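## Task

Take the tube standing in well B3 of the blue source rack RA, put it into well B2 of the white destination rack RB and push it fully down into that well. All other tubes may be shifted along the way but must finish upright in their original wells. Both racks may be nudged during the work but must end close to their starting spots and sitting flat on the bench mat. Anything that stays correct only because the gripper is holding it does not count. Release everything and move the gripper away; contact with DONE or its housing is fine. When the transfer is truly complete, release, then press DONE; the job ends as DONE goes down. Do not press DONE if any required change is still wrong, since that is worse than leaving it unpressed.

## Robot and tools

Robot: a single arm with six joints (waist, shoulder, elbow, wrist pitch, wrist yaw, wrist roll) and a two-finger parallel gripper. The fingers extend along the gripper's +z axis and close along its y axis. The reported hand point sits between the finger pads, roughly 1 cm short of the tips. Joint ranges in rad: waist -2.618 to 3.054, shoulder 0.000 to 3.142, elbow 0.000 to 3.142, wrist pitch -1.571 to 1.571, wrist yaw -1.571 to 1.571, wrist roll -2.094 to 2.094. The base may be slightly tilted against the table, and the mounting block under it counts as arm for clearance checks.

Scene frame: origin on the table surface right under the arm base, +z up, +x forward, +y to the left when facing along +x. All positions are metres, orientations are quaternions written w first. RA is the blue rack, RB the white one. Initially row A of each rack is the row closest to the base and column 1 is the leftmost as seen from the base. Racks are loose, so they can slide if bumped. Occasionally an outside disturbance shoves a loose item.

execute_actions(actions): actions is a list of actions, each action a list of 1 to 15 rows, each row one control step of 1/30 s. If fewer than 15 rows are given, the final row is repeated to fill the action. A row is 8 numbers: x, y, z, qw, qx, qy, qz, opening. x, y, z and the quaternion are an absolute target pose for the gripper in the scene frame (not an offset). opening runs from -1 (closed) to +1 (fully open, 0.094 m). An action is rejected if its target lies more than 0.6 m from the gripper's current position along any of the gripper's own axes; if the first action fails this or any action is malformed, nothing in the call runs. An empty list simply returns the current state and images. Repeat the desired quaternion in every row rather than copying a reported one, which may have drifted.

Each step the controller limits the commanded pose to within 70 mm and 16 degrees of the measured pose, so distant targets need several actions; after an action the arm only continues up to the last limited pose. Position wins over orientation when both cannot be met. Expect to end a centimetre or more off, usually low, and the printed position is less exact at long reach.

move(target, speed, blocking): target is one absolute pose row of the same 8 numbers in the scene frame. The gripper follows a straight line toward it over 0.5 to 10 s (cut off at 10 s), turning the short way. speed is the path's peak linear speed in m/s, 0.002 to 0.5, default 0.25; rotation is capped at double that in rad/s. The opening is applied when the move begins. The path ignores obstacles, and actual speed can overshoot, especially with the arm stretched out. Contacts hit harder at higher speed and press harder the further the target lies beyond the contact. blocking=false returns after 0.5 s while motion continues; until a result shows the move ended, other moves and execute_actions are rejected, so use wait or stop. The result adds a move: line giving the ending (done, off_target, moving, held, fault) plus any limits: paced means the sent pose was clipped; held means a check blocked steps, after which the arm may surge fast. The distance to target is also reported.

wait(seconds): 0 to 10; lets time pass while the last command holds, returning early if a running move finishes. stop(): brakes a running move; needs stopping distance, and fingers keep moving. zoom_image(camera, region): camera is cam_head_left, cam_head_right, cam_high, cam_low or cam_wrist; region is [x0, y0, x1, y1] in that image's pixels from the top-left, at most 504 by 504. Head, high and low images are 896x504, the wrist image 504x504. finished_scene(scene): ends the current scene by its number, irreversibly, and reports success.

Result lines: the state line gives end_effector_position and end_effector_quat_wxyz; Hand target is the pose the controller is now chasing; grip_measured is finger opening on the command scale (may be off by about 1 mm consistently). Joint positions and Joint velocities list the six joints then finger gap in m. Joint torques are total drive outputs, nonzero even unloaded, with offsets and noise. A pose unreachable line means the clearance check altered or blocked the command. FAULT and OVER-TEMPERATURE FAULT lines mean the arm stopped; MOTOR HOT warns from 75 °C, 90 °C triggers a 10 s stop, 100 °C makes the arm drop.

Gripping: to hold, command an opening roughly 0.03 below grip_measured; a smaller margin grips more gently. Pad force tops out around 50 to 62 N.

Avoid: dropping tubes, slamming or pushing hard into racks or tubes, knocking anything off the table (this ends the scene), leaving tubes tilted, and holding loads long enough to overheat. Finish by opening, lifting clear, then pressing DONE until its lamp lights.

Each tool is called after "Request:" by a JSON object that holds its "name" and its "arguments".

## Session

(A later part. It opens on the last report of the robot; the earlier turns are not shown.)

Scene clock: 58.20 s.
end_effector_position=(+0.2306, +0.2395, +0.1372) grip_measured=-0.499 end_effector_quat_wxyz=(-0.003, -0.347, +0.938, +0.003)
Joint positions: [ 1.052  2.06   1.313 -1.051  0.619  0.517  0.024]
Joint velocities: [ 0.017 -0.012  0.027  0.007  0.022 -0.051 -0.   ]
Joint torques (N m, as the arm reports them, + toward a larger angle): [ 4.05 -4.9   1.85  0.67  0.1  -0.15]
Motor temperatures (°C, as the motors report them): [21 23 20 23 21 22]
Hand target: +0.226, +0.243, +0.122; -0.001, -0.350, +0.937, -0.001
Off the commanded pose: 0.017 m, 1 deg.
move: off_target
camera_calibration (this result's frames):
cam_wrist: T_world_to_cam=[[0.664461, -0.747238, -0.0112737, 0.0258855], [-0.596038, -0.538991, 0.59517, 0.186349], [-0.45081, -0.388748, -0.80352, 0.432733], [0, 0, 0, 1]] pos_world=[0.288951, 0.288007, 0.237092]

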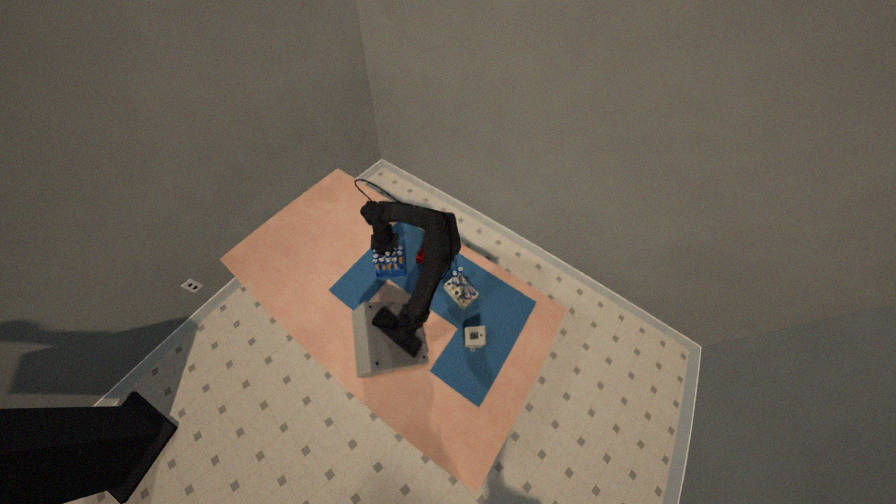

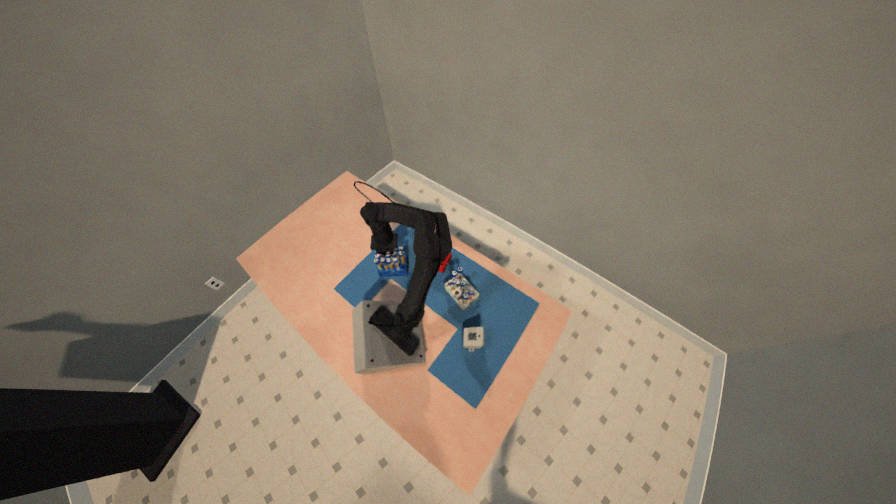

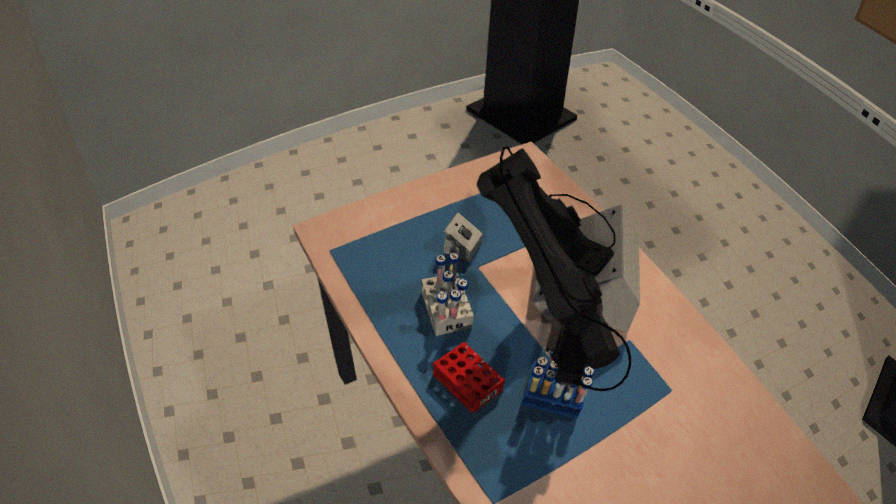

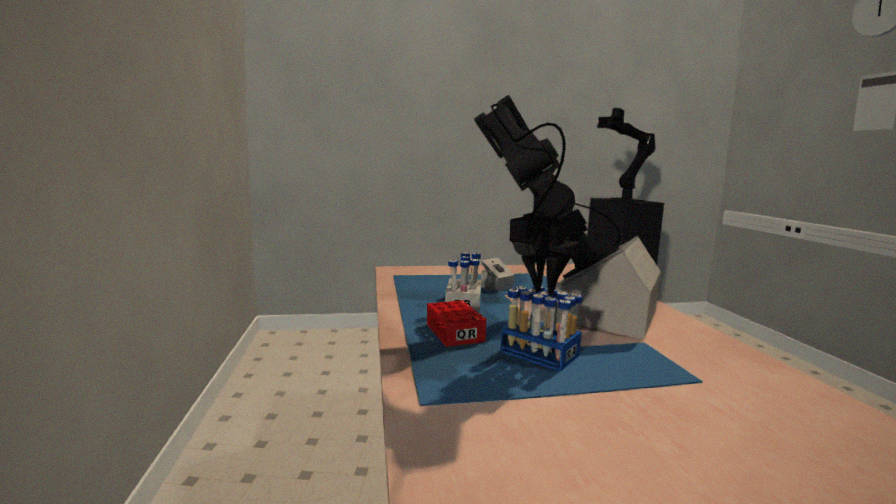

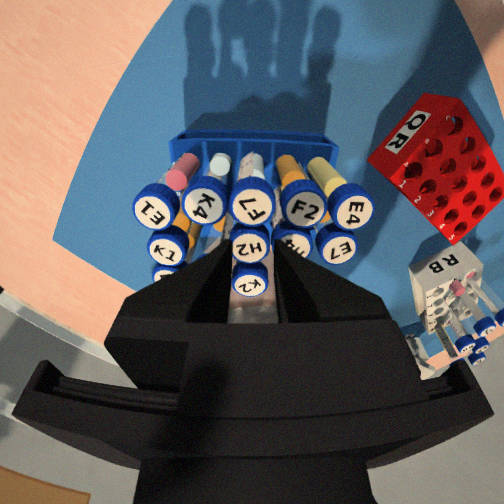

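Request:
{"name": "move", "arguments": {"target": [0.2235,0.2455,0.142,0,0.35,-0.937,0,-0.5], "speed": 0.03}}

Request:
{"name": "move", "arguments": {"target": [0.2235,0.2455,0.124,0,0.35,-0.937,0,-0.5], "speed": 0.02}}

Request:
{"name": "zoom_image", "arguments": {"camera": "cam_wrist", "region": [130,160,380,330]}}

Scene clock: 67.23 s.
end_effector_position=(+0.2289, +0.2388, +0.1384) grip_measured=-0.499 end_effector_quat_wxyz=(-0.003, -0.343, +0.939, +0.001)
Joint positions: [ 1.058  2.06   1.313 -1.06   0.619  0.534  0.024]
Joint velocities: [-0.002 -0.002 -0.002  0.051 -0.081 -0.037 -0.   ]
Joint torques (N m, as the arm reports them, + toward a larger angle): [ 6.86 -5.25  5.34 -0.05 -0.02  0.1 ]
Motor temperatures (°C, as the motors report them): [21 23 20 23 21 22]
Hand target: +0.223, +0.246, +0.142; +0.000, -0.350, +0.937, +0.001
Off the commanded pose: 0.009 m, 1 deg.
move: done
camera_calibration (this result's frames):
cam_wrist: T_world_to_cam=[[0.658895, -0.752192, -0.00804746, 0.0285619], [-0.600334, -0.532258, 0.596909, 0.183358], [-0.453273, -0.388469, -0.802269, 0.433022], [0, 0, 0, 1]] pos_world=[0.287534, 0.287293, 0.238182]

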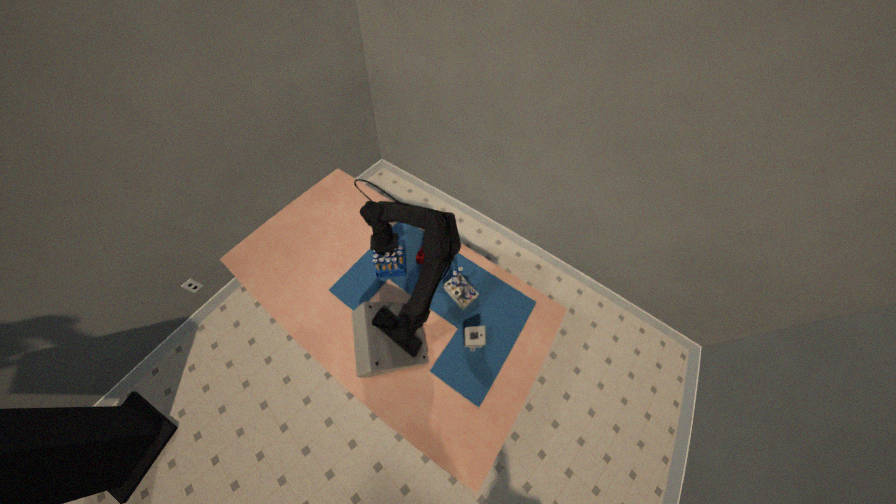

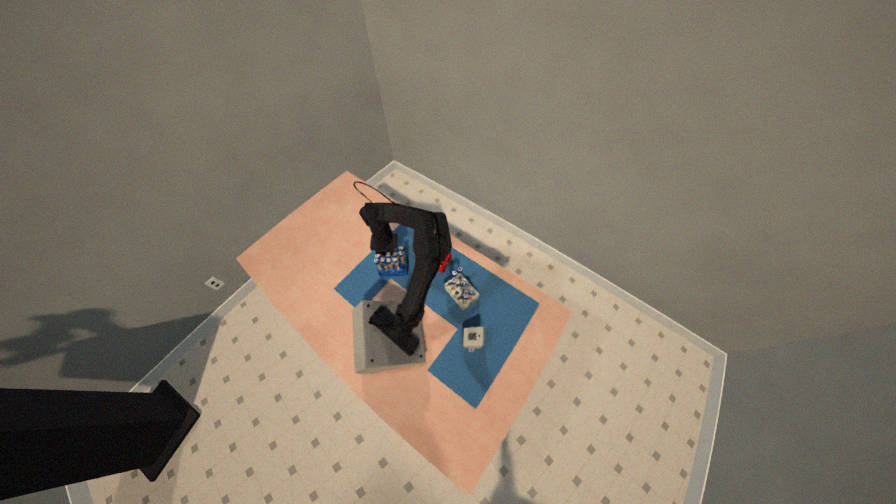

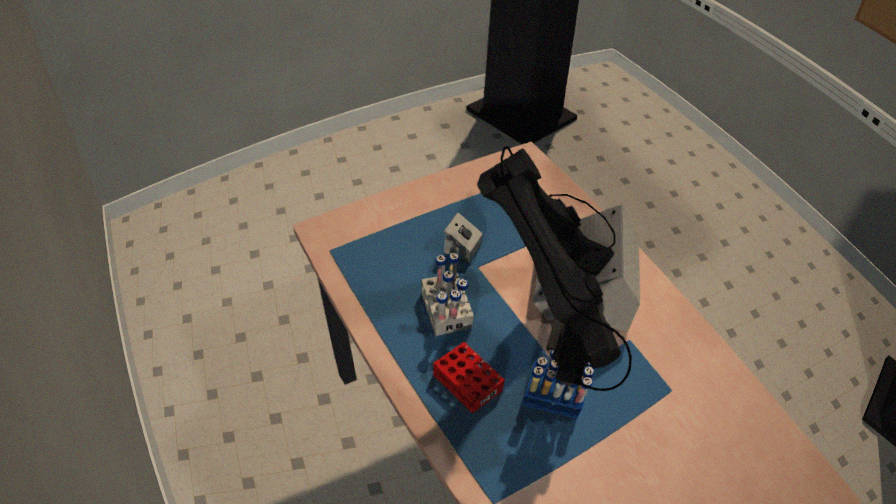

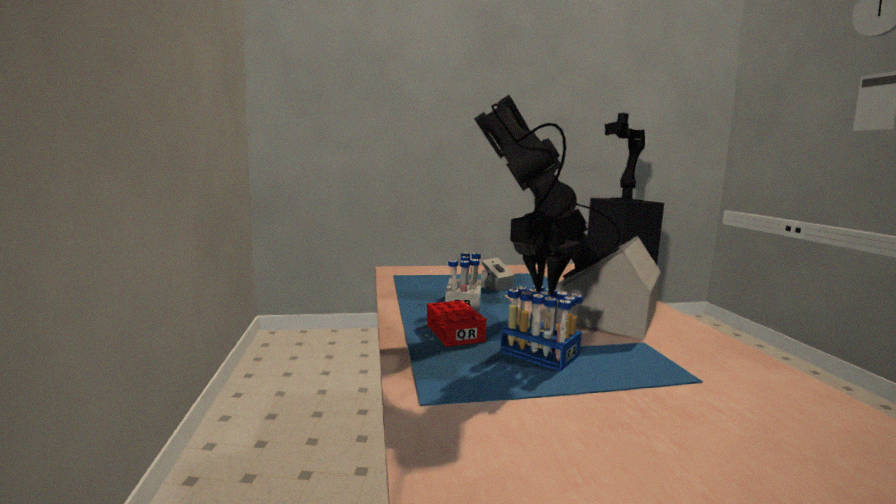

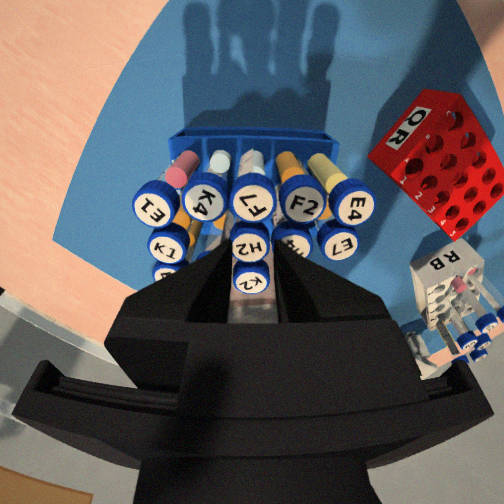

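Scene clock: 68.30 s.
end_effector_position=(+0.2295, +0.2407, +0.1377) grip_measured=-0.499 end_effector_quat_wxyz=(-0.000, -0.343, +0.939, +0.004)
Joint positions: [ 1.057  2.06   1.311 -1.047  0.62   0.529  0.024]
Joint velocities: [-0.002 -0.027  0.002 -0.051  0.007 -0.051 -0.   ]
Joint torques (N m, as the arm reports them, + toward a larger angle): [ 4.61 -4.46  2.5   0.53  0.06 -0.06]
Motor temperatures (°C, as the motors report them): [21 23 20 23 21 22]
Hand target: +0.223, +0.245, +0.125; -0.000, -0.350, +0.937, -0.000
Off the commanded pose: 0.016 m, 1 deg.
move: off_target
camera_calibration (this result's frames):
cam_wrist: T_world_to_cam=[[0.657839, -0.753065, -0.0118891, 0.0305172], [-0.602758, -0.535873, 0.591204, 0.187409], [-0.451586, -0.381751, -0.806434, 0.432101], [0, 0, 0, 1]] pos_world=[0.288017, 0.288364, 0.238027]

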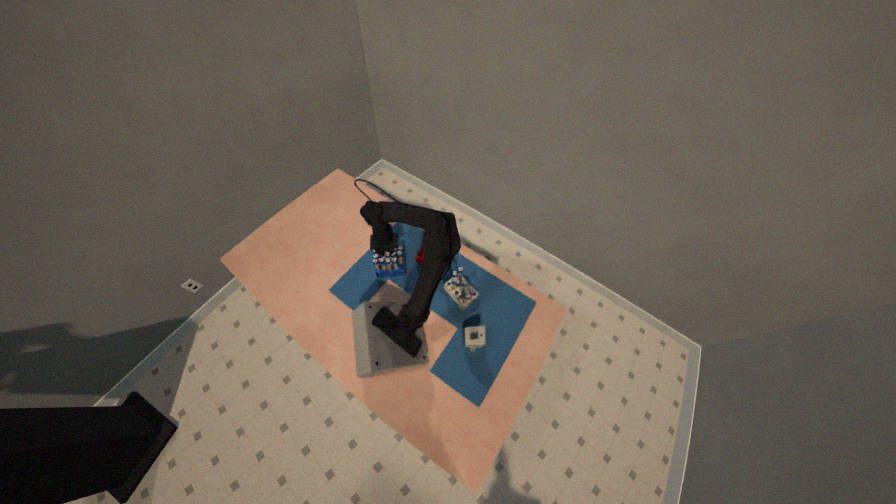

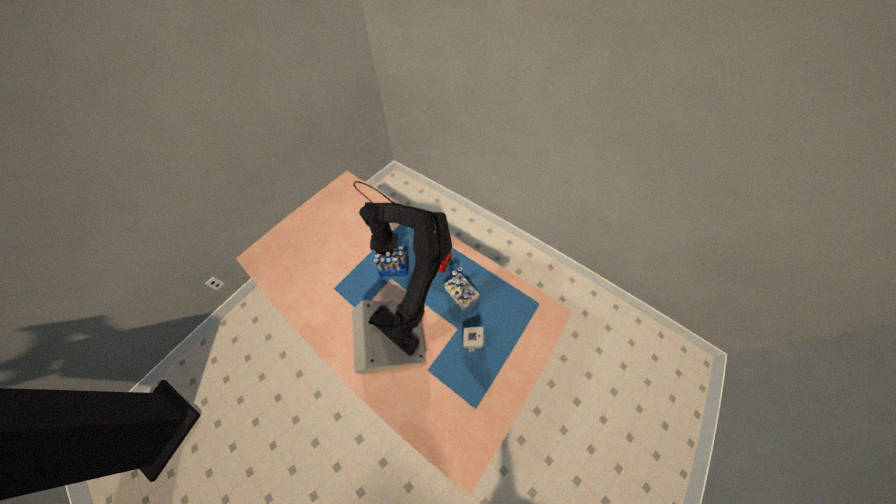

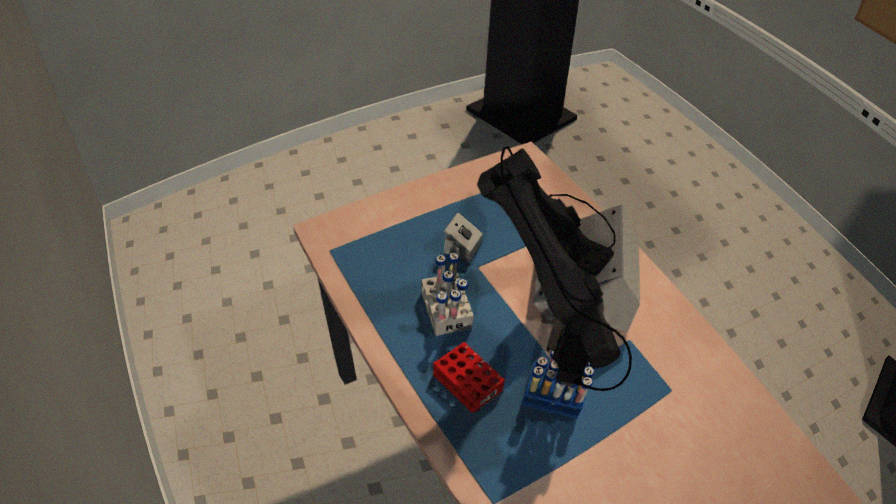

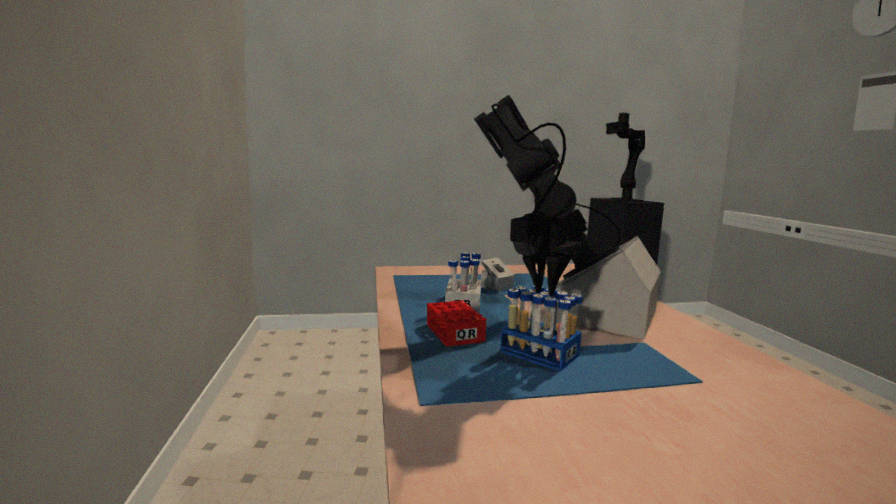

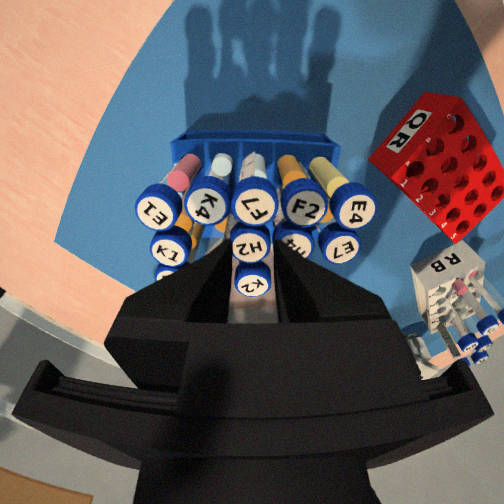

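Region (130, 160, 380, 330) of cam_wrist's 504x504 image, scaled by 2.016, with more detail than that image has; it fills the top 343 rows of this view, and the rest is white.

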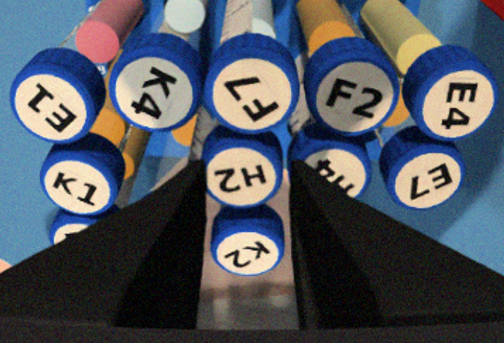

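Request:
{"name": "move", "arguments": {"target": [0.226,0.242,0.16,0,0.682,-0.731,0,-0.5], "speed": 0.1}}

Request:
{"name": "move", "arguments": {"target": [0.226,0.242,0.138,0,0.682,-0.731,0,-0.5], "speed": 0.03}}

Scene clock: 78.30 s.
end_effector_position=(+0.2263, +0.2321, +0.1482) grip_measured=-0.499 end_effector_quat_wxyz=(-0.015, -0.673, +0.739, -0.007)
Joint positions: [ 1.076  2.06   1.343 -1.14   0.618 -0.199  0.024]
Joint velocities: [-0.007  0.002 -0.012 -0.022 -0.007 -0.095 -0.   ]
Joint torques (N m, as the arm reports them, + toward a larger angle): [ 7.22 -6.99  6.14 -0.09 -0.07 -0.08]
Motor temperatures (°C, as the motors report them): [21 23 20 23 21 22]
Hand target: +0.226, +0.242, +0.160; +0.000, -0.682, +0.731, +0.001
Off the commanded pose: 0.015 m, 2 deg.
move: off_target
camera_calibration (this result's frames):
cam_wrist: T_world_to_cam=[[0.997107, -0.0746674, -0.0142203, -0.207624], [-0.049972, -0.784938, 0.617555, 0.103458], [-0.0572733, -0.615058, -0.786399, 0.397728], [0, 0, 0, 1]] pos_world=[0.234972, 0.310331, 0.245929]

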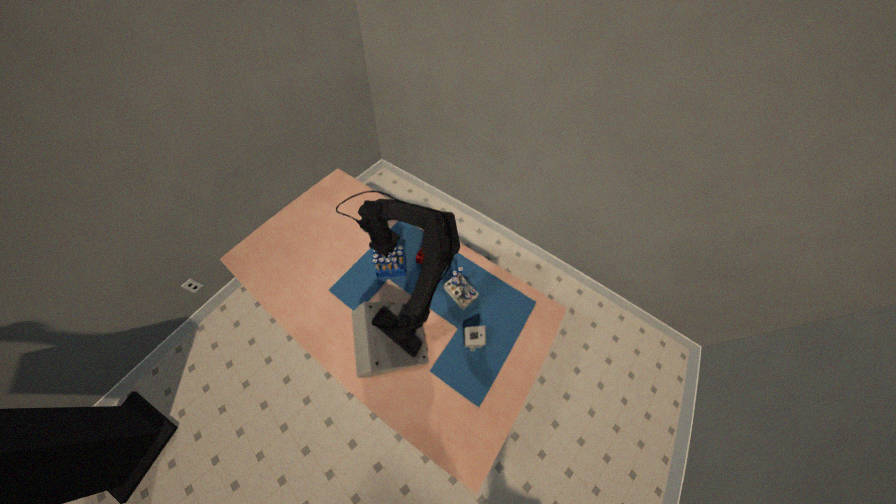

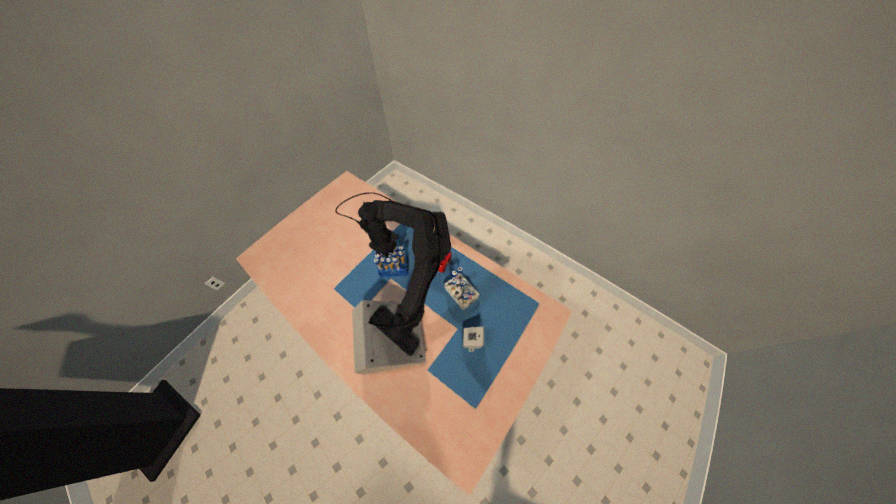

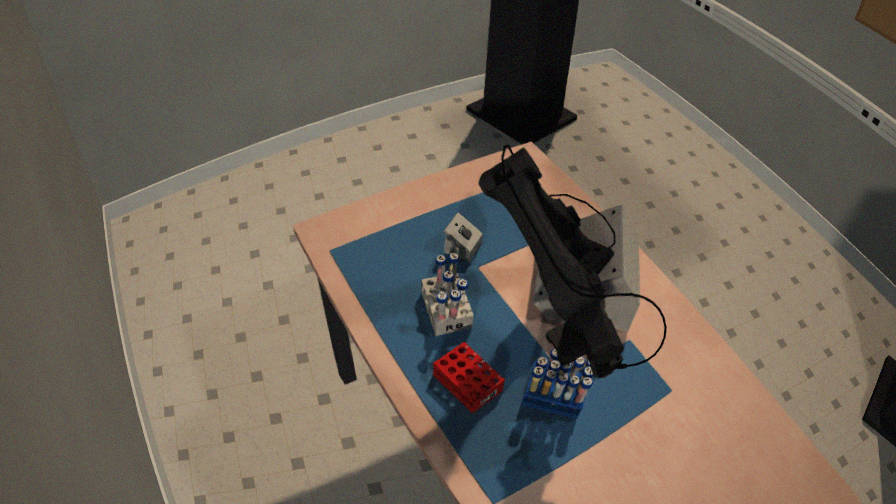

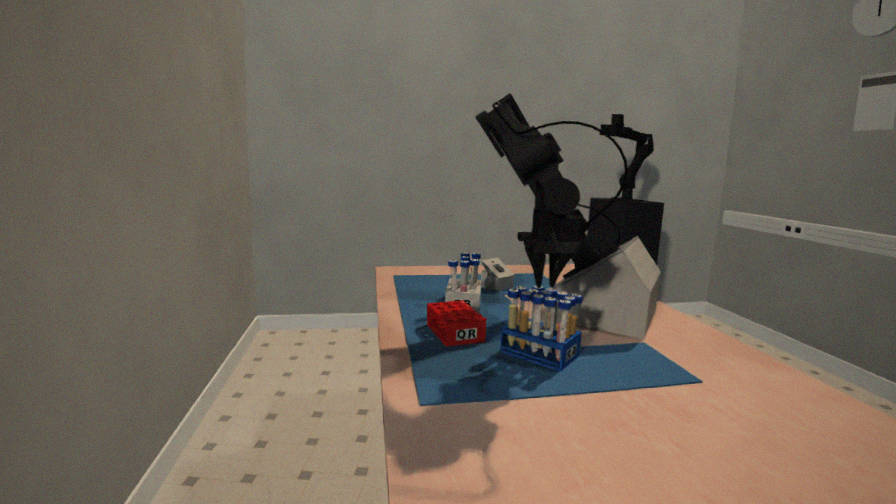

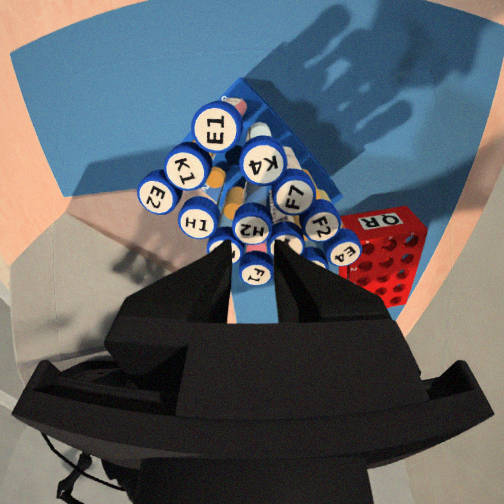

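Scene clock: 79.30 s.
end_effector_position=(+0.2285, +0.2375, +0.1409) grip_measured=-0.499 end_effector_quat_wxyz=(+0.004, +0.677, -0.736, +0.000)
Joint positions: [ 1.063  2.06   1.321 -1.078  0.621 -0.241  0.024]
Joint velocities: [ 0.012  0.027  0.002 -0.037  0.022  0.022  0.001]
Joint torques (N m, as the arm reports them, + toward a larger angle): [ 5.25 -6.15  3.77  0.24  0.02 -0.09]
Motor temperatures (°C, as the motors report them): [21 23 20 23 21 22]
Hand target: +0.226, +0.242, +0.138; +0.000, +0.682, -0.732, +0.000
Off the commanded pose: 0.006 m, 1 deg.
move: done
camera_calibration (this result's frames):
cam_wrist: T_world_to_cam=[[0.997771, -0.0660766, -0.00932761, -0.2124], [-0.047382, -0.799926, 0.598225, 0.118017], [-0.0469901, -0.59645, -0.801274, 0.390824], [0, 0, 0, 1]] pos_world=[0.235884, 0.313477, 0.240576]

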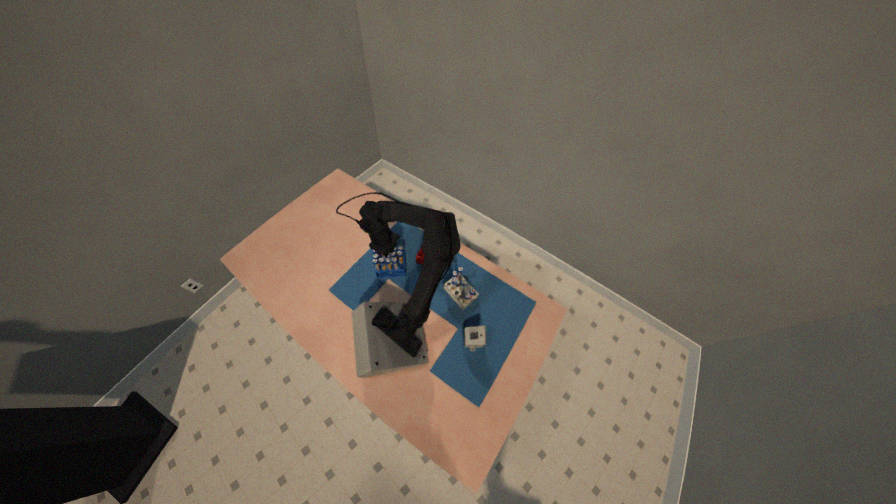

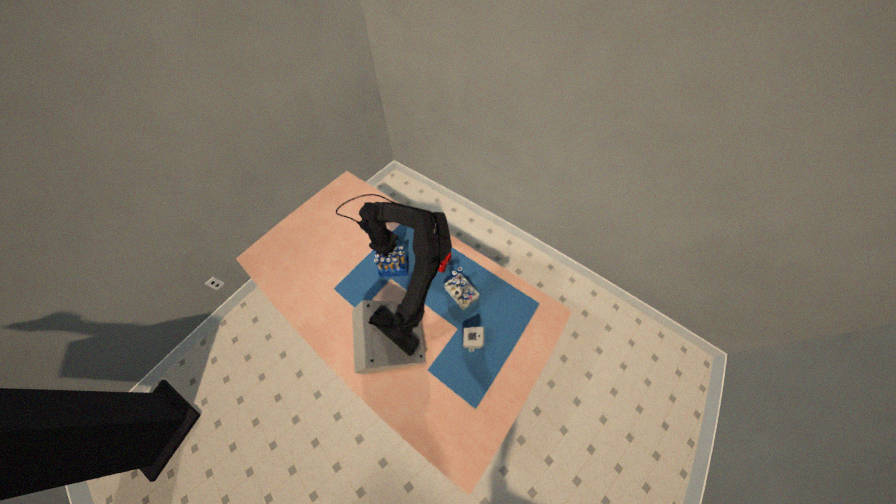

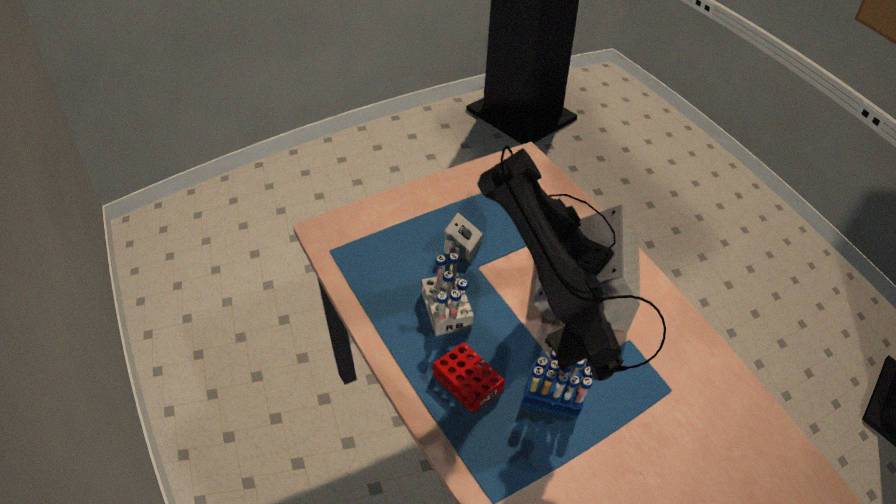

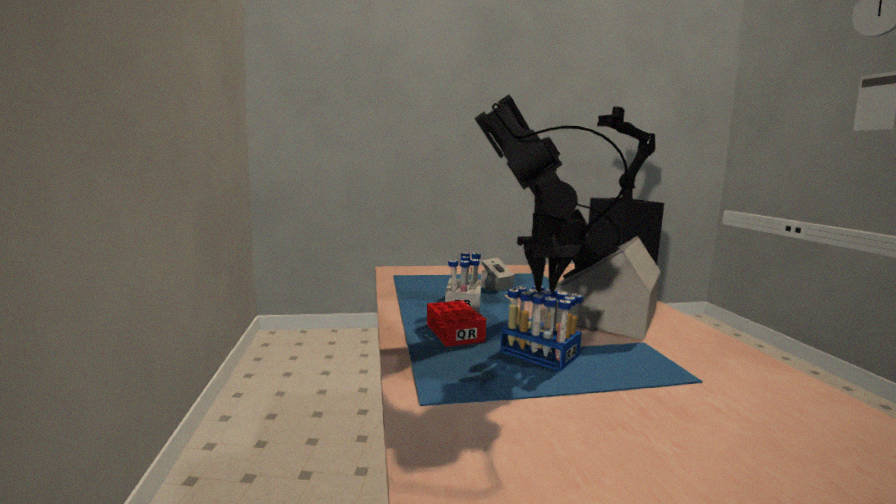

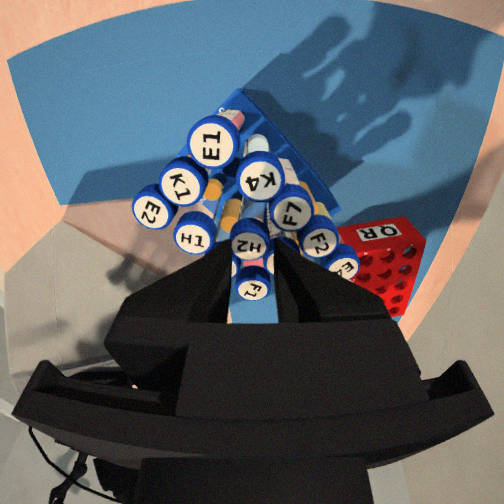

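Request:
{"name": "move", "arguments": {"target": [0.225,0.242,0.121,0,0.682,-0.731,0,-0.5], "speed": 0.02}}

Scene clock: 82.23 s.
end_effector_position=(+0.2303, +0.2374, +0.1366) grip_measured=-0.499 end_effector_quat_wxyz=(+0.003, +0.681, -0.732, +0.000)
Joint positions: [ 1.052  2.06   1.31  -1.057  0.625 -0.268  0.024]
Joint velocities: [ 0.007  0.002 -0.002  0.007  0.007 -0.051 -0.001]
Joint torques (N m, as the arm reports them, + toward a larger angle): [ 4.2  -5.2   1.39  0.7   0.07 -0.09]
Motor temperatures (°C, as the motors report them): [21 23 20 23 21 22]
Hand target: +0.225, +0.241, +0.122; +0.001, +0.682, -0.731, +0.001
Off the commanded pose: 0.017 m, 0 deg.
move: off_target
camera_calibration (this result's frames):
cam_wrist: T_world_to_cam=[[0.998525, -0.0538121, -0.00718217, -0.217589], [-0.0389007, -0.801479, 0.596756, 0.119173], [-0.0378691, -0.595596, -0.802391, 0.385146], [0, 0, 0, 1]] pos_world=[0.236489, 0.313198, 0.236357]

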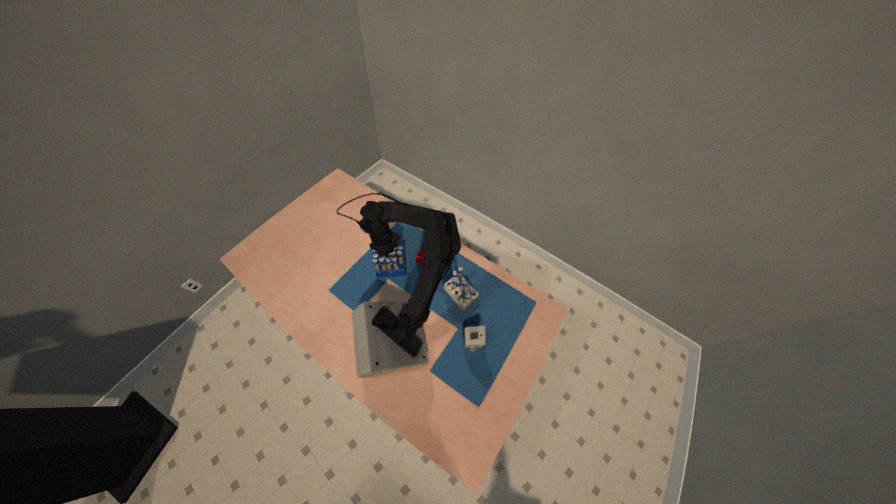

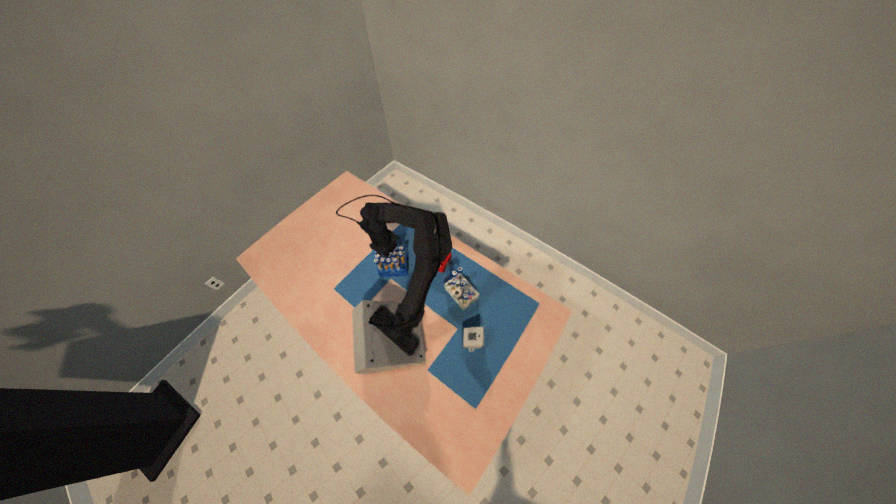

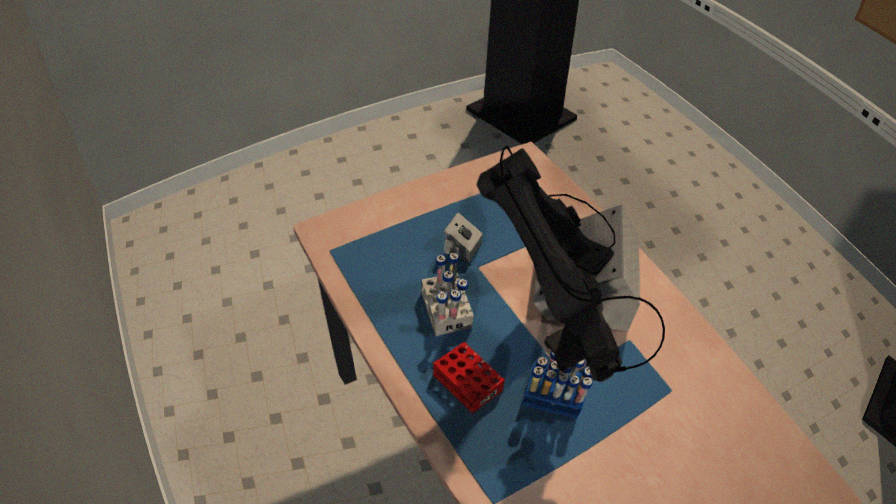

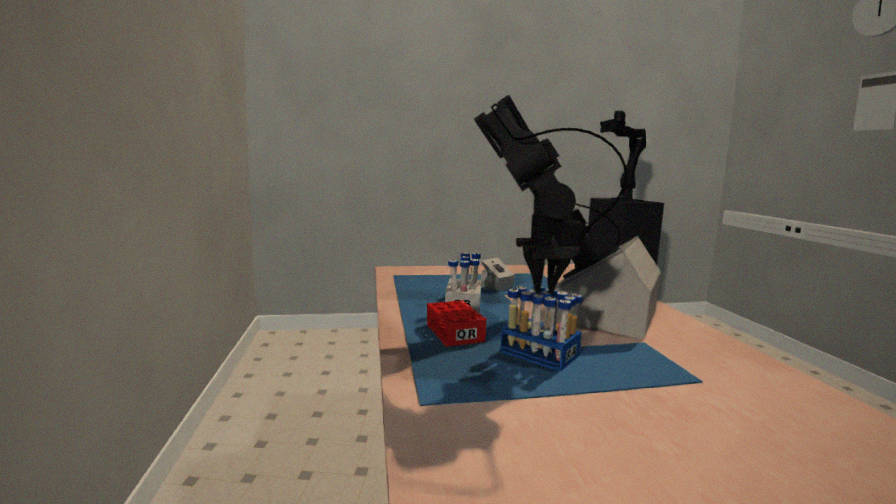

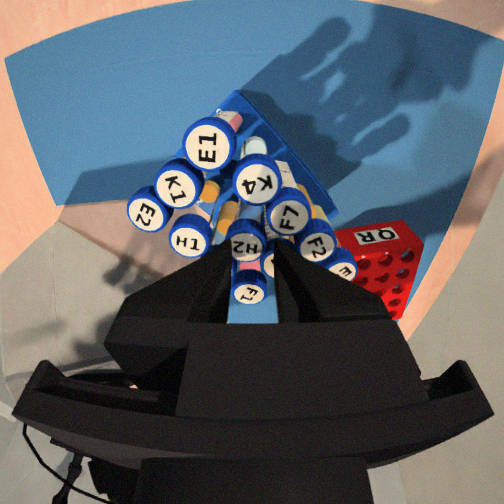

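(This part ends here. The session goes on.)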